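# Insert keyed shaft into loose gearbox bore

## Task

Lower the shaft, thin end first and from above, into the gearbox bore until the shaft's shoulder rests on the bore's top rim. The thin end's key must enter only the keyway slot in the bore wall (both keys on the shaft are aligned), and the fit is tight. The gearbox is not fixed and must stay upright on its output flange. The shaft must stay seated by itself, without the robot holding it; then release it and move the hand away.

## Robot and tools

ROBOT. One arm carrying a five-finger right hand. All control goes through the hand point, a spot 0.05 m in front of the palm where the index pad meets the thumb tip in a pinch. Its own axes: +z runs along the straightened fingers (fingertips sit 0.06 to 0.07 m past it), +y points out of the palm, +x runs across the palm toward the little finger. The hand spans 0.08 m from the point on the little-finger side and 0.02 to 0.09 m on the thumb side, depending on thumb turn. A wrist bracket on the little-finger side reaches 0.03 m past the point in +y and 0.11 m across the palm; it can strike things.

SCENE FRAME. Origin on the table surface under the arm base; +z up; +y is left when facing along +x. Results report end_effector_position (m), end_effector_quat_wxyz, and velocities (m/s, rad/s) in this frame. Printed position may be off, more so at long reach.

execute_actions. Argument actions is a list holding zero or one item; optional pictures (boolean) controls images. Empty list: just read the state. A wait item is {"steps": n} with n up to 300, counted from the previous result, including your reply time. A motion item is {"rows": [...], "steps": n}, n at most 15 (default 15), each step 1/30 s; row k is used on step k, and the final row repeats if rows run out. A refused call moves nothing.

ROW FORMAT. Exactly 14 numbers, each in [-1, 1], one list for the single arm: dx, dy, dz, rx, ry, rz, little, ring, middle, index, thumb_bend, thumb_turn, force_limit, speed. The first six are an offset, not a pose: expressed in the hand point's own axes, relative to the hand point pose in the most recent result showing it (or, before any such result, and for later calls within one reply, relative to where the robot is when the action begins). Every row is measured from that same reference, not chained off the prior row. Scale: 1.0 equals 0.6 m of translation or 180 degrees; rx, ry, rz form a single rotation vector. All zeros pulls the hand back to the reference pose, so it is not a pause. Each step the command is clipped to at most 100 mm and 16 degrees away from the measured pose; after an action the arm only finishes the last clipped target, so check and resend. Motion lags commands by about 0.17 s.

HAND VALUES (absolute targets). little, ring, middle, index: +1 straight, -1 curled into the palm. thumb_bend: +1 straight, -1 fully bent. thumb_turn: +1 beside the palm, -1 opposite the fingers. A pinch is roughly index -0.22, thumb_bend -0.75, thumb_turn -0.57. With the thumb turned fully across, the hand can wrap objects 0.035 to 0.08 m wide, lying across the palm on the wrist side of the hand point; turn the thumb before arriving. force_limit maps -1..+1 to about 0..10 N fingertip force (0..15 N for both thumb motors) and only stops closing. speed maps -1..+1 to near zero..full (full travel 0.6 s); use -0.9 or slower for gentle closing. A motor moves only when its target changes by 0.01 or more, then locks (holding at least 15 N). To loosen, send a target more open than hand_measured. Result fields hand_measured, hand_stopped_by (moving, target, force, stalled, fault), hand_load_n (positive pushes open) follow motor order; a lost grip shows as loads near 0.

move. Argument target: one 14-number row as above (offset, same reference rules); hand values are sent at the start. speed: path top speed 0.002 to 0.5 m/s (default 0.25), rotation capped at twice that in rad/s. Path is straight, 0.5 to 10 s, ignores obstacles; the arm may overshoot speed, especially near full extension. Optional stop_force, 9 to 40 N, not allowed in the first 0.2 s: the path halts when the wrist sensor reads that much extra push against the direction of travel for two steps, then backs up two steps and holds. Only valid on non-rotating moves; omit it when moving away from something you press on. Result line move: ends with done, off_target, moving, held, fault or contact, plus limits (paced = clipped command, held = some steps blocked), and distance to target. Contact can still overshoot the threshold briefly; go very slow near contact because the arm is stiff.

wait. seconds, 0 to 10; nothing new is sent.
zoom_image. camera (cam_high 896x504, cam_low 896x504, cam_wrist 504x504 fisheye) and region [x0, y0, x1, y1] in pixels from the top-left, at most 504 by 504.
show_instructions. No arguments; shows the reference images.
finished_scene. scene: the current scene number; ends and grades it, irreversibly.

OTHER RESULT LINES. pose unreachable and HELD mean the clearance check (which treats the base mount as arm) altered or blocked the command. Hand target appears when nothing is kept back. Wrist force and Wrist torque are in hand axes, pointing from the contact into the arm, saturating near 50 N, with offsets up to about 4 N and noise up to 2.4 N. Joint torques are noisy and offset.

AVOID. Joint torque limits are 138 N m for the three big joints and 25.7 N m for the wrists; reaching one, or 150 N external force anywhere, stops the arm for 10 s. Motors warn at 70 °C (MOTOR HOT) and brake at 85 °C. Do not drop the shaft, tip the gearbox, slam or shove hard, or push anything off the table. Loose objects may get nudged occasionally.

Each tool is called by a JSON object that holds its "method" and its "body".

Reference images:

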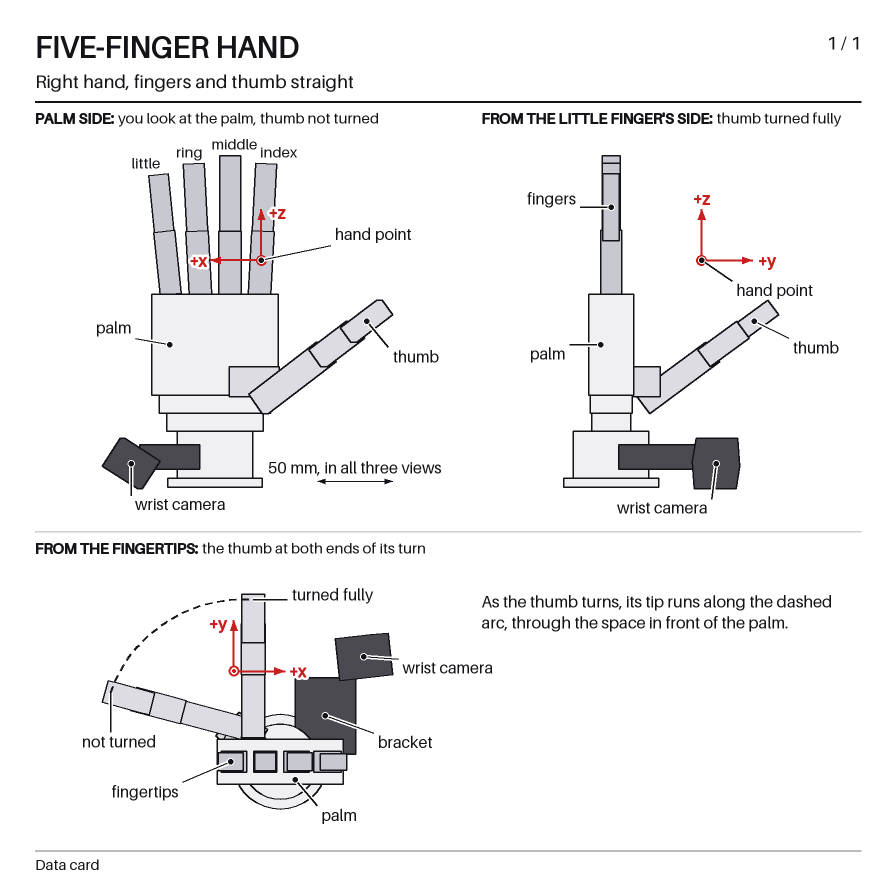

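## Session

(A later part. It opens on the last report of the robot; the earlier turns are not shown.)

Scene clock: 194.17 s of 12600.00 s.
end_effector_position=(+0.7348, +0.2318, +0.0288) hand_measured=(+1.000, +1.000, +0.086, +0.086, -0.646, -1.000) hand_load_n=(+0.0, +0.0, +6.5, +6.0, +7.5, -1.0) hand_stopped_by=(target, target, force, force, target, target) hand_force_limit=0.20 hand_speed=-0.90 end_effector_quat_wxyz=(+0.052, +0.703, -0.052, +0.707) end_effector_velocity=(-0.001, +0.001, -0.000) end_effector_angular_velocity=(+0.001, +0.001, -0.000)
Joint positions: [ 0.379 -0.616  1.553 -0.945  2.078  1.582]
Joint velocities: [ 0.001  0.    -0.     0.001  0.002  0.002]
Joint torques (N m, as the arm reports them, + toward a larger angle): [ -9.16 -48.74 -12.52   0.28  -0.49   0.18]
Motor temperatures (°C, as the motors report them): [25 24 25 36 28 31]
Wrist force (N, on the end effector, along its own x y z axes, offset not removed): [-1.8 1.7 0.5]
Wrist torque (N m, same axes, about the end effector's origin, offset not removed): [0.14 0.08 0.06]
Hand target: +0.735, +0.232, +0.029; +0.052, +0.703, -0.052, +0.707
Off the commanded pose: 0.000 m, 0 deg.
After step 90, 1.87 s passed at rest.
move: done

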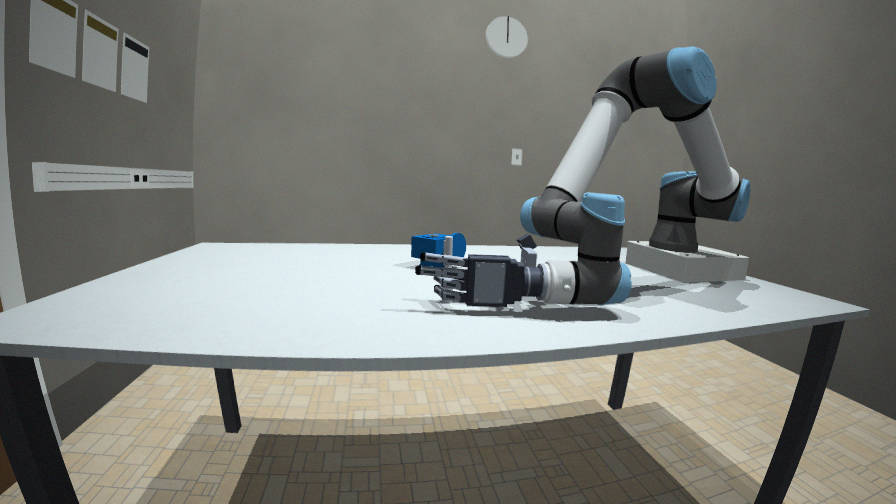

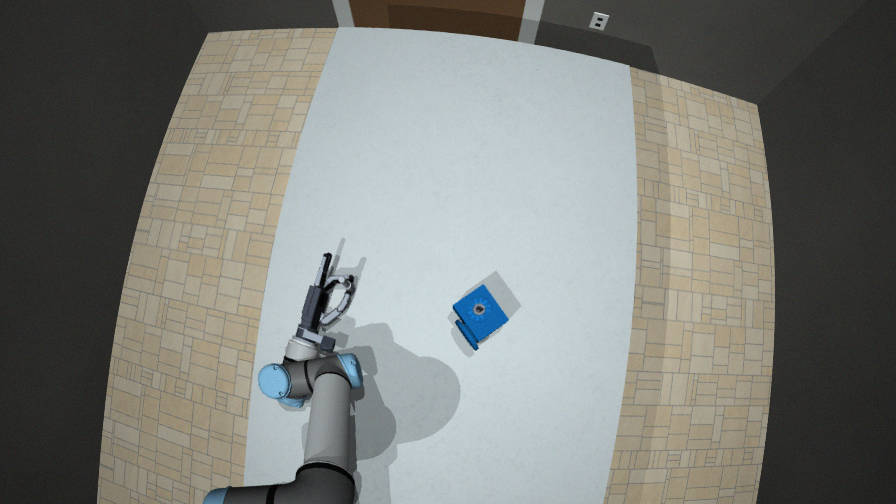

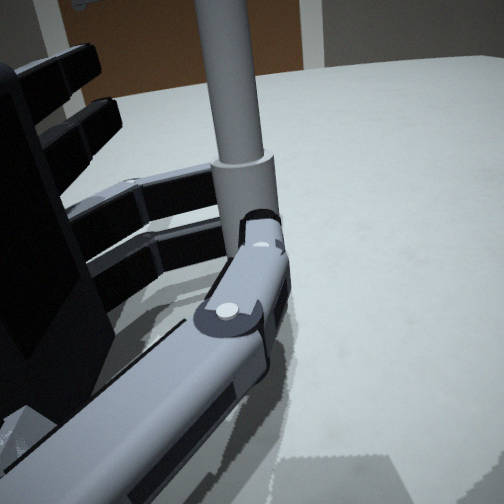

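{"method": "move", "body": {"target": [0.006,0,0,0,0,0,1,1,-0.2,-0.2,-0.65,-1,0.2,-0.9], "speed": 0.02}}

{"method": "move", "body": {"target": [0,-0.05,0,0.39,0,0,1,1,-0.2,-0.2,-0.65,-1,0.2,-0.9], "speed": 0.2}}

{"method": "zoom_image", "body": {"camera": "cam_high", "region": [390, 210, 530, 330]}}

Scene clock: 203.10 s of 12600.00 s.
end_effector_position=(+0.7347, +0.2318, +0.0322) hand_measured=(+1.000, +1.000, +0.086, +0.086, -0.646, -1.000) hand_load_n=(+0.0, +0.0, +6.5, +6.5, +7.5, -1.0) hand_stopped_by=(target, target, force, force, target, target) hand_force_limit=0.20 hand_speed=-0.90 end_effector_quat_wxyz=(+0.052, +0.703, -0.052, +0.707) end_effector_velocity=(-0.000, +0.000, +0.002) end_effector_angular_velocity=(-0.001, +0.001, -0.000)
Joint positions: [ 0.379 -0.622  1.555 -0.94   2.078  1.582]
Joint velocities: [ 0.001 -0.004  0.001  0.005  0.001 -0.   ]
Joint torques (N m, as the arm reports them, + toward a larger angle): [ -9.23 -62.48  -7.01   0.24  -1.39  -1.3 ]
Motor temperatures (°C, as the motors report them): [25 24 25 36 28 31]
Wrist force (N, on the end effector, along its own x y z axes, offset not removed): [-1.4 0.4 1.6]
Wrist torque (N m, same axes, about the end effector's origin, offset not removed): [0.00 -0.11 -0.03]
Hand target: +0.735, +0.232, +0.032; +0.052, +0.703, -0.052, +0.707
Off the commanded pose: 0.000 m, 0 deg.
After step 90, 5.23 s passed at rest.
move: done

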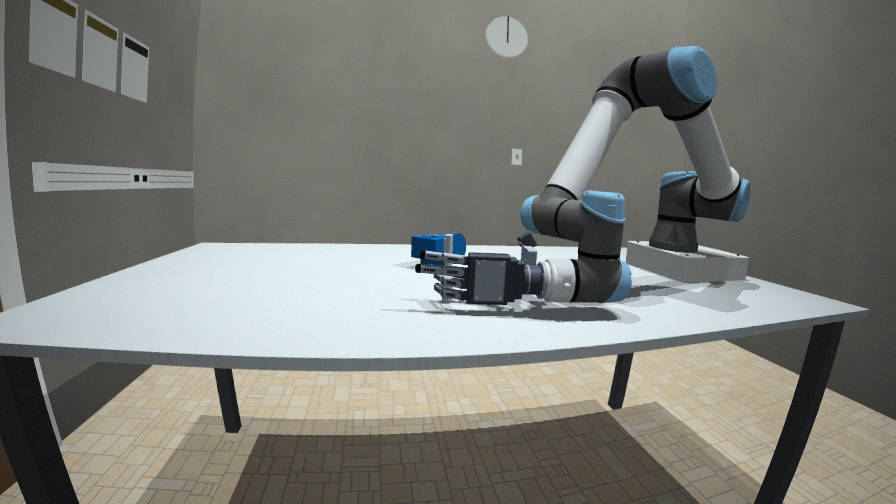

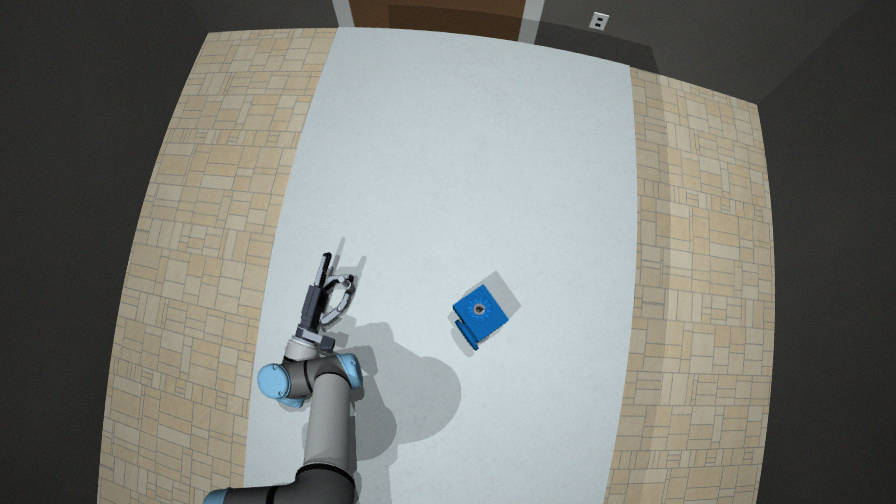

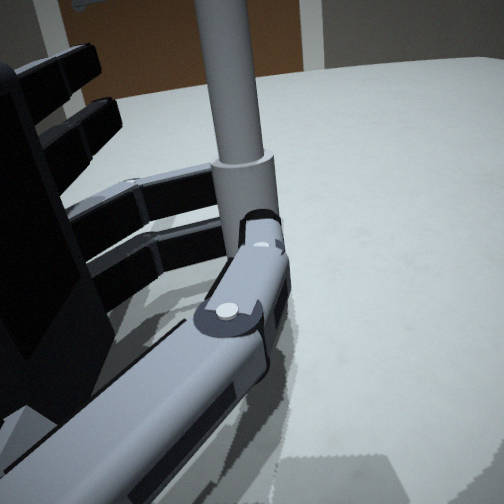

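Scene clock: 206.73 s of 12600.00 s.
end_effector_position=(+0.7392, +0.2609, +0.0319) hand_measured=(+1.000, +1.000, +0.086, +0.086, -0.646, -1.000) hand_load_n=(+0.0, +0.0, +6.5, +6.5, +7.5, -1.0) hand_stopped_by=(target, target, force, force, target, target) hand_force_limit=0.20 hand_speed=-0.90 end_effector_quat_wxyz=(-0.360, +0.607, +0.364, +0.608) end_effector_velocity=(+0.000, +0.001, -0.000) end_effector_angular_velocity=(-0.002, -0.001, +0.014)
Joint positions: [-0.093 -0.653  1.646 -1.029  0.383  1.604]
Joint velocities: [-0.002  0.004 -0.01   0.01  -0.016 -0.004]
Joint torques (N m, as the arm reports them, + toward a larger angle): [ -9.69 -43.98 -20.57   1.12  -2.76  -1.67]
Motor temperatures (°C, as the motors report them): [25 24 25 36 28 31]
Wrist force (N, on the end effector, along its own x y z axes, offset not removed): [-4.7 1.0 -1.6]
Wrist torque (N m, same axes, about the end effector's origin, offset not removed): [0.16 0.58 -0.17]
Hand target: +0.739, +0.261, +0.032; -0.361, +0.606, +0.365, +0.608
Off the commanded pose: 0.001 m, 0 deg.
move: done

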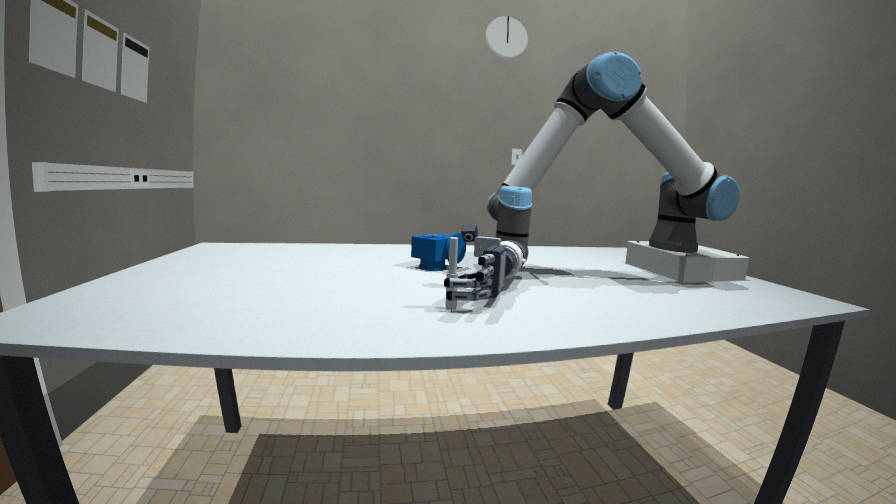

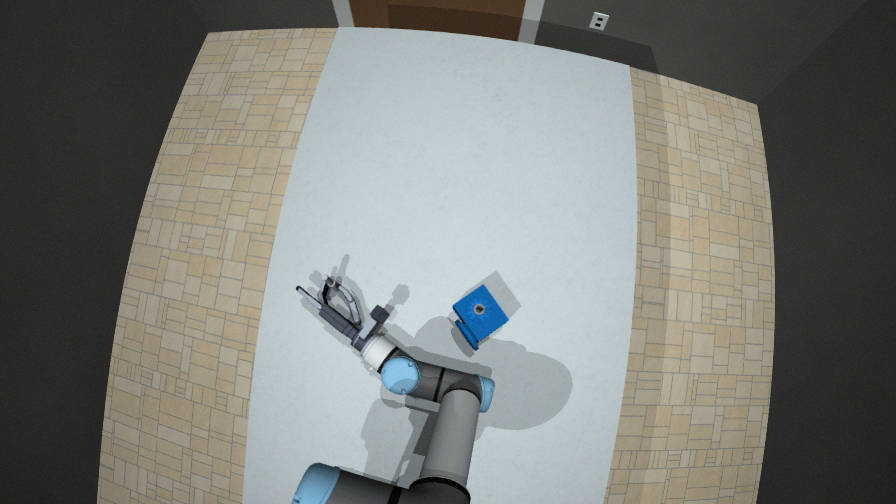

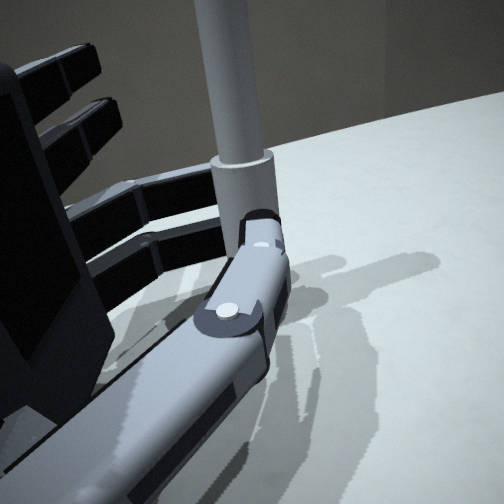

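Region (390, 210, 530, 330) of cam_high's 896x504 image, scaled by 3.600, with more detail than that image has; it fills the top 432 rows of this view, and the rest is white.

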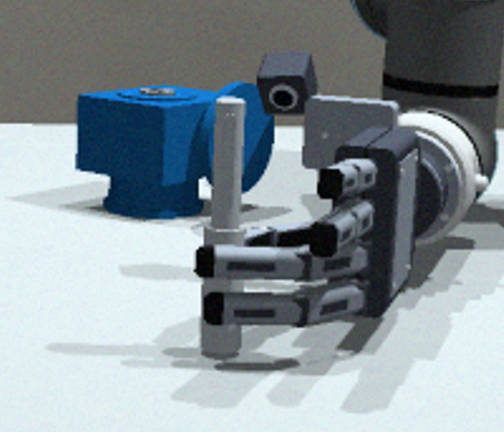

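{"method": "move", "body": {"target": [-0.0052,0,0,0,0,0,1,1,-0.2,-0.2,-0.65,-1,0.2,-0.9], "speed": 0.01}}

{"method": "execute_actions", "body": {"actions": [{"rows":[[0,0,0,0,0,0,1,1,0.2,0.2,-0.65,-1,0.2,-0.8]],"steps":15}]}}

Scene clock: 226.27 s of 12600.00 s.
end_effector_position=(+0.7392, +0.2609, +0.0290) hand_measured=(+1.000, +1.000, +0.086, +0.086, -0.646, -1.000) hand_load_n=(+0.0, +0.0, +6.5, +6.5, +7.5, -1.0) hand_stopped_by=(target, target, force, force, target, target) hand_force_limit=0.20 hand_speed=-0.90 end_effector_quat_wxyz=(-0.360, +0.607, +0.364, +0.608) end_effector_velocity=(-0.000, +0.000, -0.002) end_effector_angular_velocity=(+0.001, +0.002, +0.001)
Joint positions: [-0.093 -0.648  1.644 -1.034  0.382  1.604]
Joint velocities: [-0.     0.004 -0.    -0.003 -0.001  0.001]
Joint torques (N m, as the arm reports them, + toward a larger angle): [  5.   -44.1  -21.32  -3.17   2.23   1.29]
Motor temperatures (°C, as the motors report them): [25 24 25 36 28 31]
Wrist force (N, on the end effector, along its own x y z axes, offset not removed): [-6.6 -1.4 1.5]
Wrist torque (N m, same axes, about the end effector's origin, offset not removed): [-0.43 0.67 -0.31]
Hand target: +0.739, +0.261, +0.029; -0.360, +0.607, +0.364, +0.608
Off the commanded pose: 0.000 m, 0 deg.
After step 90, 15.83 s passed at rest.
move: done

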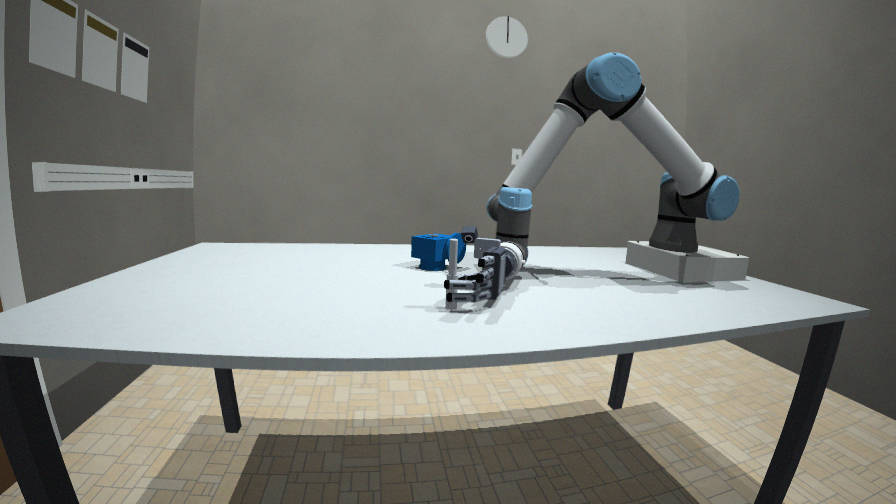

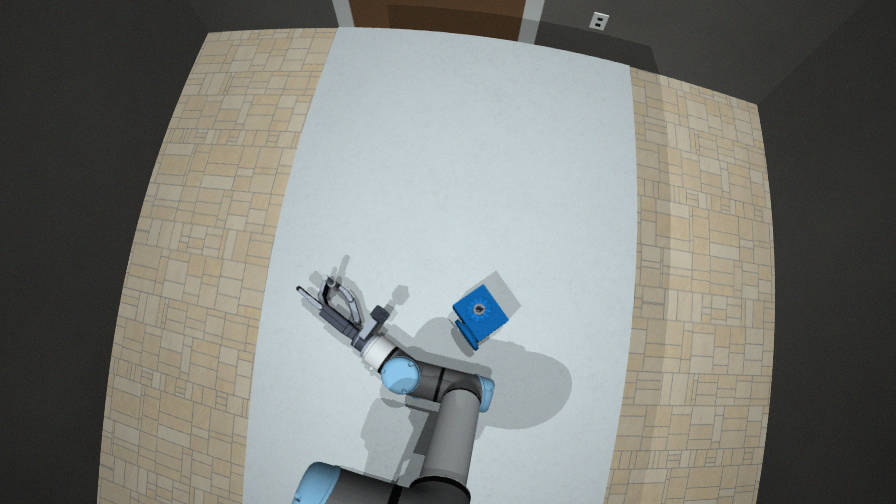

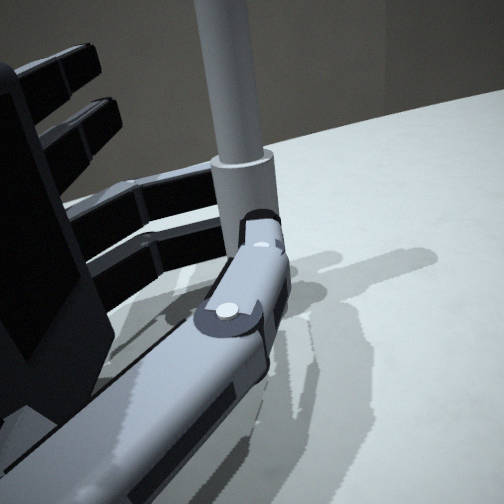

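Scene clock: 226.77 s of 12600.00 s.
end_effector_position=(+0.7392, +0.2609, +0.0289) hand_measured=(+1.000, +1.000, +0.200, +0.200, -0.650, -1.000) hand_load_n=(+0.0, +0.0, +0.0, +0.0, +0.5, +0.0) hand_stopped_by=(target, target, moving, moving, target, target) hand_force_limit=0.20 hand_speed=-0.80 end_effector_quat_wxyz=(-0.360, +0.607, +0.364, +0.608) end_effector_velocity=(-0.000, +0.001, +0.000) end_effector_angular_velocity=(+0.001, +0.001, +0.000)
Joint positions: [-0.093 -0.648  1.644 -1.034  0.383  1.604]
Joint velocities: [ 0.001 -0.    -0.    -0.     0.001  0.002]
Joint torques (N m, as the arm reports them, + toward a larger angle): [  2.52 -58.01 -17.83   1.26  -0.16   0.66]
Motor temperatures (°C, as the motors report them): [25 24 25 36 28 31]
Wrist force (N, on the end effector, along its own x y z axes, offset not removed): [-1.4 1.1 -1.6]
Wrist torque (N m, same axes, about the end effector's origin, offset not removed): [0.15 0.38 -0.17]
Hand target: +0.739, +0.261, +0.029; -0.360, +0.607, +0.364, +0.608
Off the commanded pose: 0.000 m, 0 deg.
Steps of this call (steps 1 to 15: all 15 steps of this action). Readings (end_effector_position | what the end effector reports):
1: (+0.7392, +0.2609, +0.0289) | hand_measured=(+1.000, +1.000, +0.086, +0.086, -0.646, -1.000) hand_load_n=(+0.0, +0.0, +6.5, +6.5, +7.5, -1.0) hand_stopped_by=(target, target, moving, moving, target, target) hand_force_limit=0.20 hand_speed=-0.80
2: (+0.7392, +0.2609, +0.0289) | hand_measured=(+1.000, +1.000, +0.086, +0.086, -0.646, -1.000) hand_load_n=(+0.0, +0.0, +6.5, +6.5, +7.5, -1.0) hand_stopped_by=(target, target, moving, moving, target, target) hand_force_limit=0.20 hand_speed=-0.80
4: (+0.7392, +0.2609, +0.0289) | hand_measured=(+1.000, +1.000, +0.096, +0.096, -0.646, -1.000) hand_load_n=(+0.0, +0.0, +3.5, +4.0, +4.5, -0.5) hand_stopped_by=(target, target, moving, moving, target, target) hand_force_limit=0.20 hand_speed=-0.80
8: (+0.7392, +0.2609, +0.0289) | hand_measured=(+1.000, +1.000, +0.140, +0.140, -0.650, -1.000) hand_load_n=(+0.0, +0.0, +0.0, +0.0, +0.0, +0.0) hand_stopped_by=(target, target, moving, moving, target, target) hand_force_limit=0.20 hand_speed=-0.80
15: the state above

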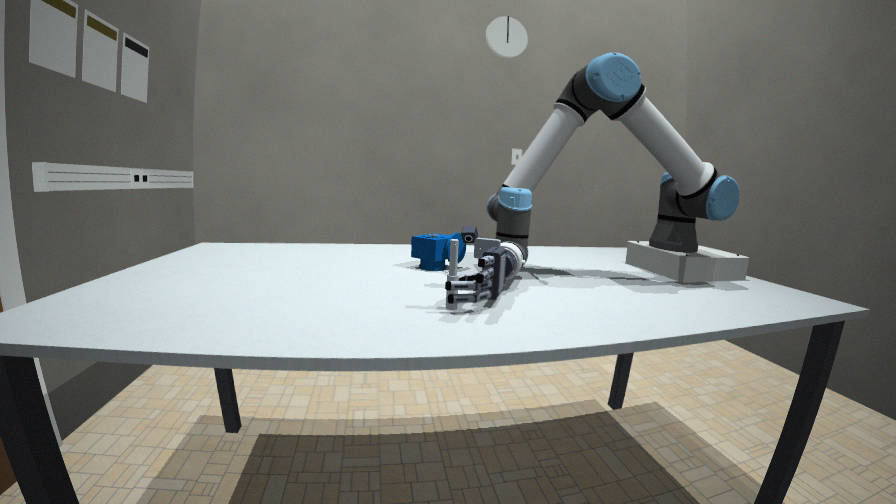

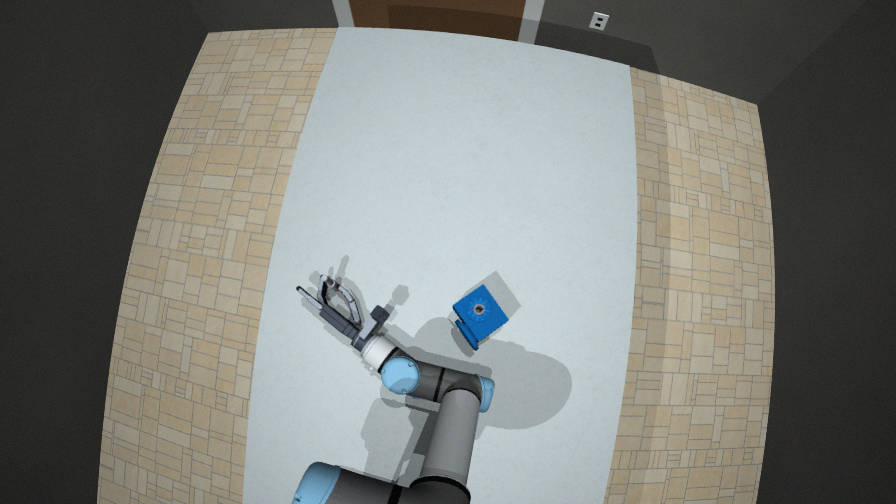

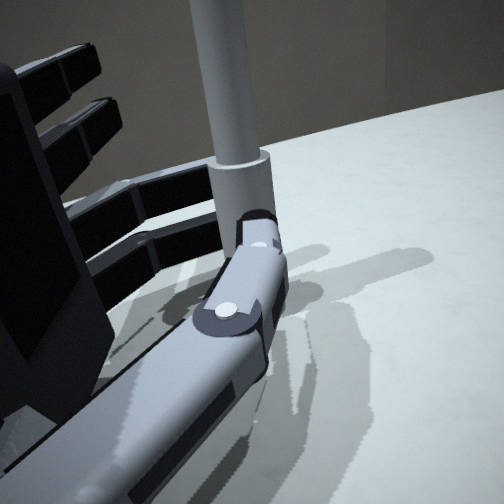

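{"method": "move", "body": {"target": [0,0,-0.02,0,0,0,1,1,0.8,0.8,-0.65,-1,0.2,0.5], "speed": 0.03}}

{"method": "move", "body": {"target": [-0.006,-0.032,0.026,-0.378,0,0,1,1,0.8,0.8,-0.65,-1,0.2,0.5], "speed": 0.2}}

{"method": "zoom_image", "body": {"camera": "cam_low", "region": [285, 240, 365, 320]}}

Scene clock: 233.77 s of 12600.00 s.
end_effector_position=(+0.7336, +0.2506, +0.0289) hand_measured=(+1.000, +1.000, +0.800, +0.800, -0.650, -1.000) hand_load_n=(+0.0, +0.0, +0.0, +0.0, +0.0, +0.0) hand_stopped_by=(target, target, target, target, target, target) hand_force_limit=0.20 hand_speed=0.50 end_effector_quat_wxyz=(-0.360, +0.607, +0.364, +0.608) end_effector_velocity=(-0.001, -0.002, -0.000) end_effector_angular_velocity=(+0.001, -0.000, -0.000)
Joint positions: [-0.113 -0.656  1.667 -1.05   0.363  1.606]
Joint velocities: [-0.003 -0.002  0.006 -0.006 -0.003  0.002]
Joint torques (N m, as the arm reports them, + toward a larger angle): [ -9.61 -56.64  -4.09  -2.84  -2.78   1.23]
Motor temperatures (°C, as the motors report them): [25 24 25 36 28 31]
Wrist force (N, on the end effector, along its own x y z axes, offset not removed): [0.6 -2.7 0.5]
Wrist torque (N m, same axes, about the end effector's origin, offset not removed): [-0.38 -0.10 0.17]
Hand target: +0.733, +0.250, +0.029; -0.360, +0.607, +0.364, +0.608
Off the commanded pose: 0.000 m, 0 deg.
After step 90, 3.17 s passed at rest.
move: done

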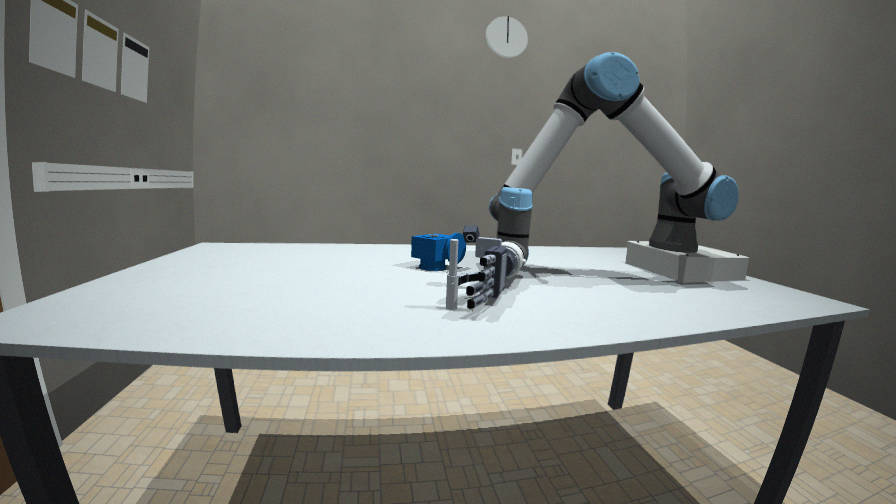

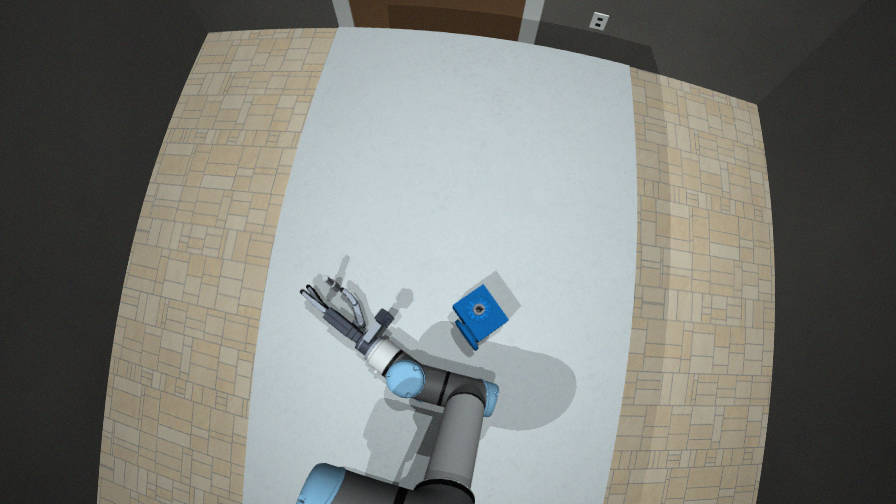

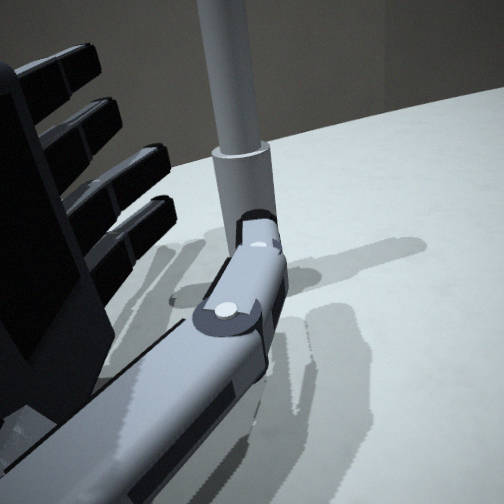

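Scene clock: 237.30 s of 12600.00 s.
end_effector_position=(+0.7240, +0.2740, +0.0254) hand_measured=(+1.000, +1.000, +0.800, +0.800, -0.650, -1.000) hand_load_n=(+0.0, +0.0, +0.0, +0.0, +0.0, +0.0) hand_stopped_by=(target, target, target, target, target, target) hand_force_limit=0.20 hand_speed=0.50 end_effector_quat_wxyz=(+0.039, +0.704, -0.039, +0.708) end_effector_velocity=(+0.001, -0.001, -0.000) end_effector_angular_velocity=(-0.000, +0.002, -0.016)
Joint positions: [ 0.441 -0.6    1.526 -0.934  2.102  1.582]
Joint velocities: [ 0.003  0.006 -0.015  0.011  0.02   0.   ]
Joint torques (N m, as the arm reports them, + toward a larger angle): [  5.37 -46.44 -20.72   0.77   1.97   1.4 ]
Motor temperatures (°C, as the motors report them): [25 24 25 36 28 31]
Wrist force (N, on the end effector, along its own x y z axes, offset not removed): [-0.8 0.5 -1.3]
Wrist torque (N m, same axes, about the end effector's origin, offset not removed): [0.04 0.33 -0.03]
Hand target: +0.724, +0.274, +0.025; +0.040, +0.704, -0.040, +0.708
Off the commanded pose: 0.001 m, 0 deg.
move: done

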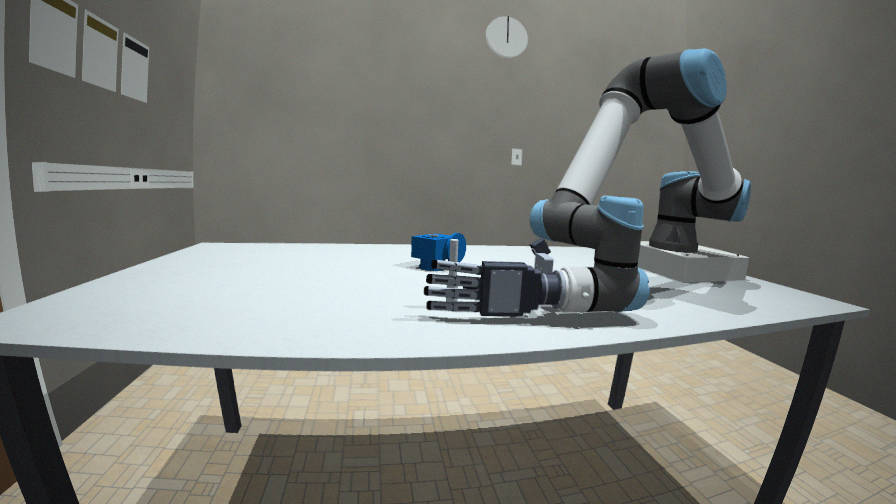

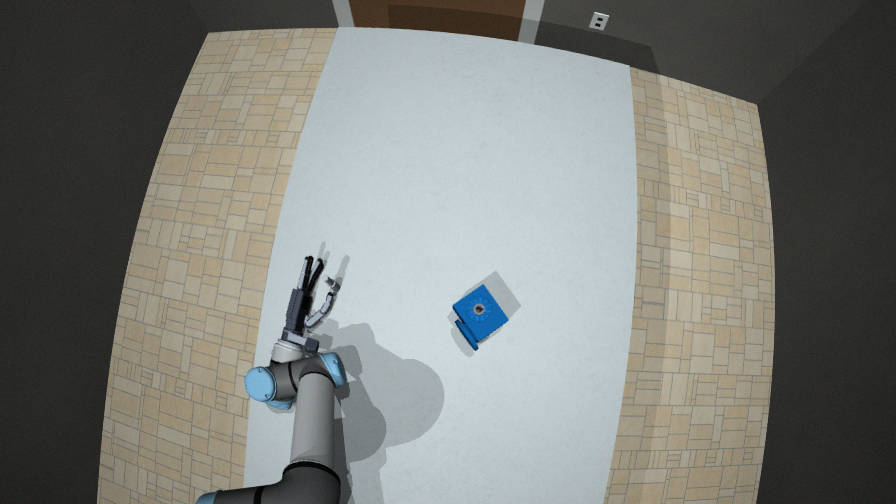

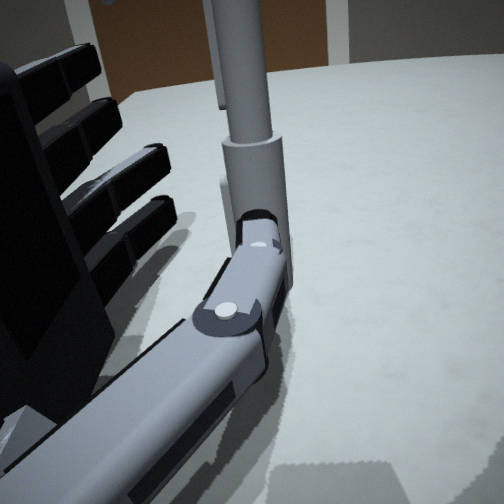

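Region (285, 240, 365, 320) of cam_low's 896x504 image, scaled by 6.300, with more detail than that image has.

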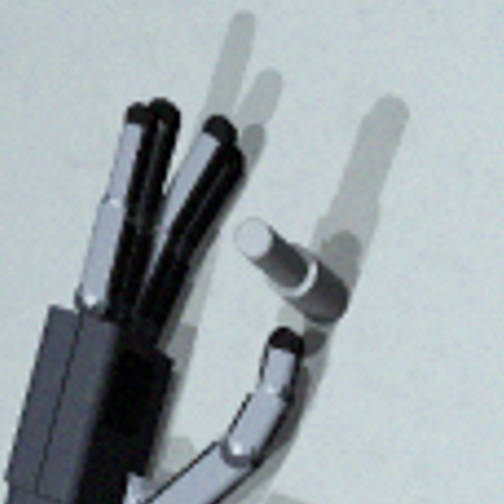

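{"method": "move", "body": {"target": [0,0.006,0.0105,0,0,0,1,1,0.3,0.3,-0.65,-1,0.5,-0.6], "speed": 0.02}}

{"method": "move", "body": {"target": [0,0,0,0,0,0,1,1,-0.2,-0.2,-0.65,-1,0.6,-0.9], "speed": 0.02}}

Scene clock: 247.73 s of 12600.00 s.
end_effector_position=(+0.7298, +0.2698, +0.0255) hand_measured=(+1.000, +1.000, +0.300, +0.300, -0.650, -1.000) hand_load_n=(+0.0, +0.0, +0.0, +0.0, +0.0, +0.0) hand_stopped_by=(target, target, target, target, target, target) hand_force_limit=0.50 hand_speed=-0.60 end_effector_quat_wxyz=(+0.039, +0.704, -0.039, +0.708) end_effector_velocity=(+0.000, +0.001, +0.000) end_effector_angular_velocity=(-0.000, -0.001, +0.001)
Joint positions: [ 0.431 -0.596  1.518 -0.93   2.091  1.582]
Joint velocities: [ 0.     0.001 -0.001 -0.002 -0.001 -0.001]
Joint torques (N m, as the arm reports them, + toward a larger angle): [ -9.2  -45.37 -20.58   0.59  -2.84  -1.66]
Motor temperatures (°C, as the motors report them): [25 24 25 36 28 31]
Wrist force (N, on the end effector, along its own x y z axes, offset not removed): [-1.7 0.8 0.9]
Wrist torque (N m, same axes, about the end effector's origin, offset not removed): [-0.20 0.47 -0.11]
Hand target: +0.730, +0.270, +0.025; +0.039, +0.704, -0.039, +0.708
Off the commanded pose: 0.000 m, 0 deg.
After step 90, 6.40 s passed at rest.
move: done

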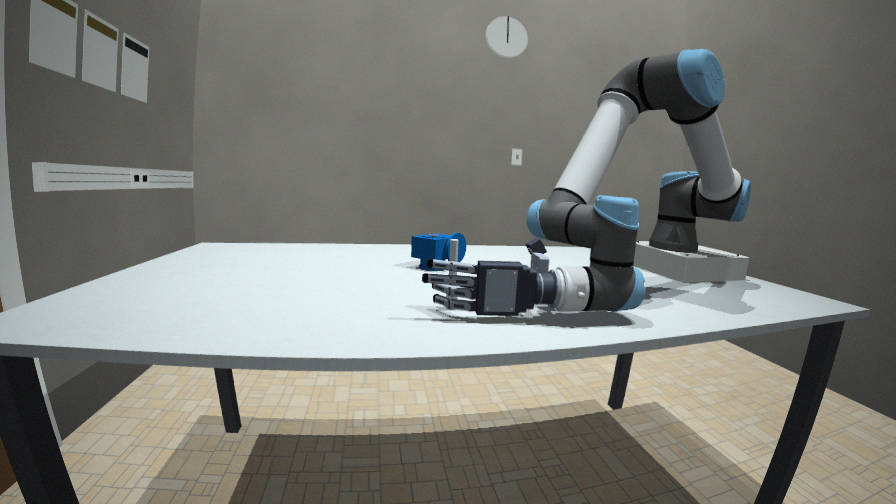

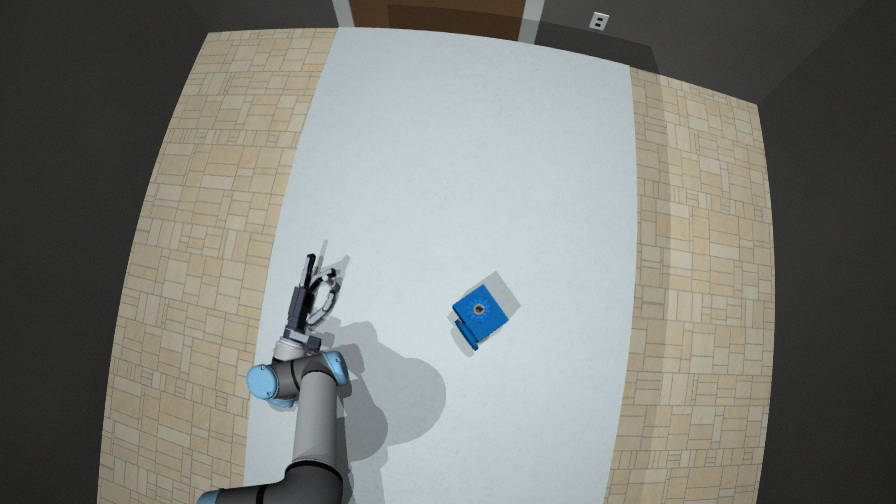

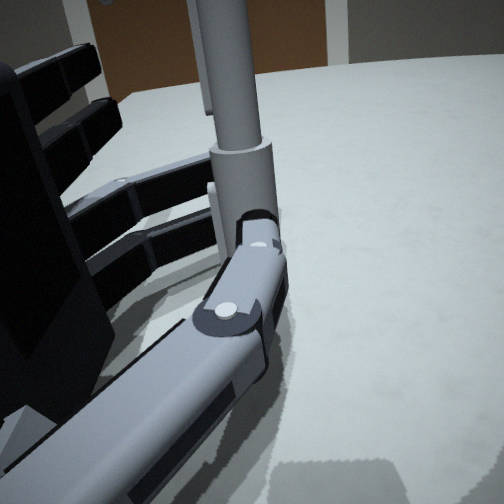

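Scene clock: 249.53 s of 12600.00 s.
end_effector_position=(+0.7299, +0.2698, +0.0255) hand_measured=(+1.000, +1.000, +0.042, +0.042, -0.646, -1.000) hand_load_n=(+0.0, +0.0, +8.0, +7.5, +8.5, -0.5) hand_stopped_by=(target, target, force, force, target, target) hand_force_limit=0.60 hand_speed=-0.90 end_effector_quat_wxyz=(+0.039, +0.704, -0.039, +0.708) end_effector_velocity=(+0.000, -0.000, +0.000) end_effector_angular_velocity=(+0.002, -0.001, -0.002)
Joint positions: [ 0.431 -0.596  1.518 -0.93   2.091  1.582]
Joint velocities: [-0.     0.    -0.    -0.001  0.001  0.001]
Joint torques (N m, as the arm reports them, + toward a larger angle): [  4.54 -48.55 -14.08  -0.38   1.37  -0.45]
Motor temperatures (°C, as the motors report them): [25 24 25 36 28 31]
Wrist force (N, on the end effector, along its own x y z axes, offset not removed): [-6.4 1.6 -0.8]
Wrist torque (N m, same axes, about the end effector's origin, offset not removed): [0.24 0.97 -0.32]
Hand target: +0.730, +0.270, +0.025; +0.039, +0.704, -0.039, +0.708
Off the commanded pose: 0.000 m, 0 deg.
move: done

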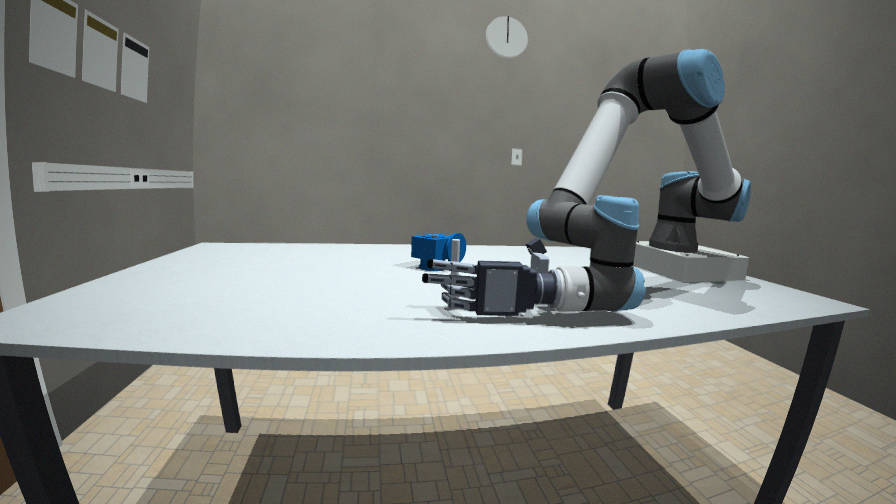

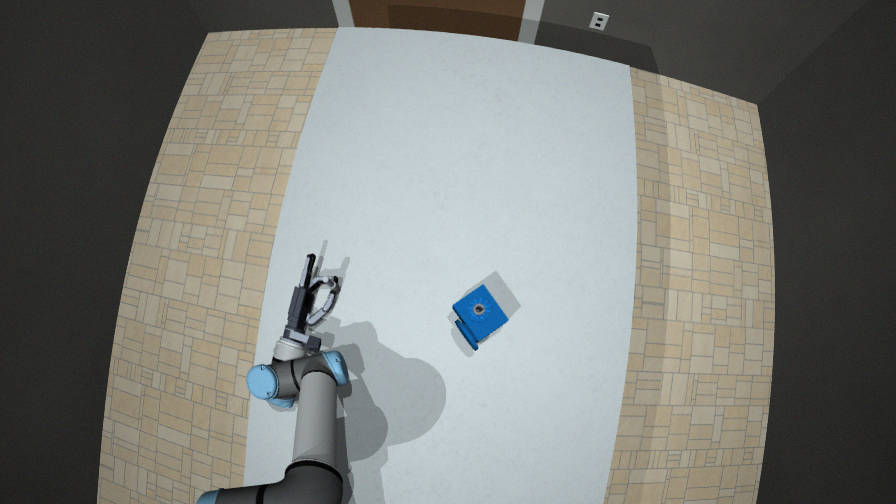

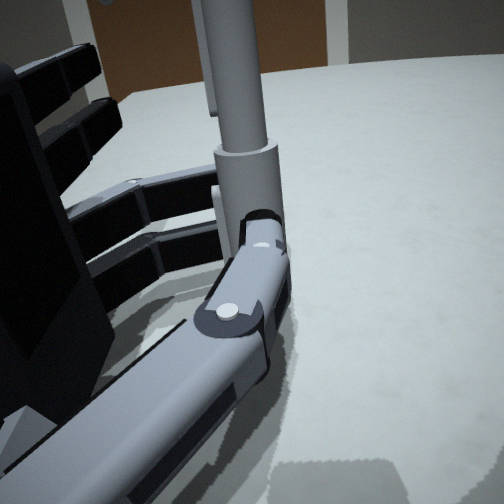

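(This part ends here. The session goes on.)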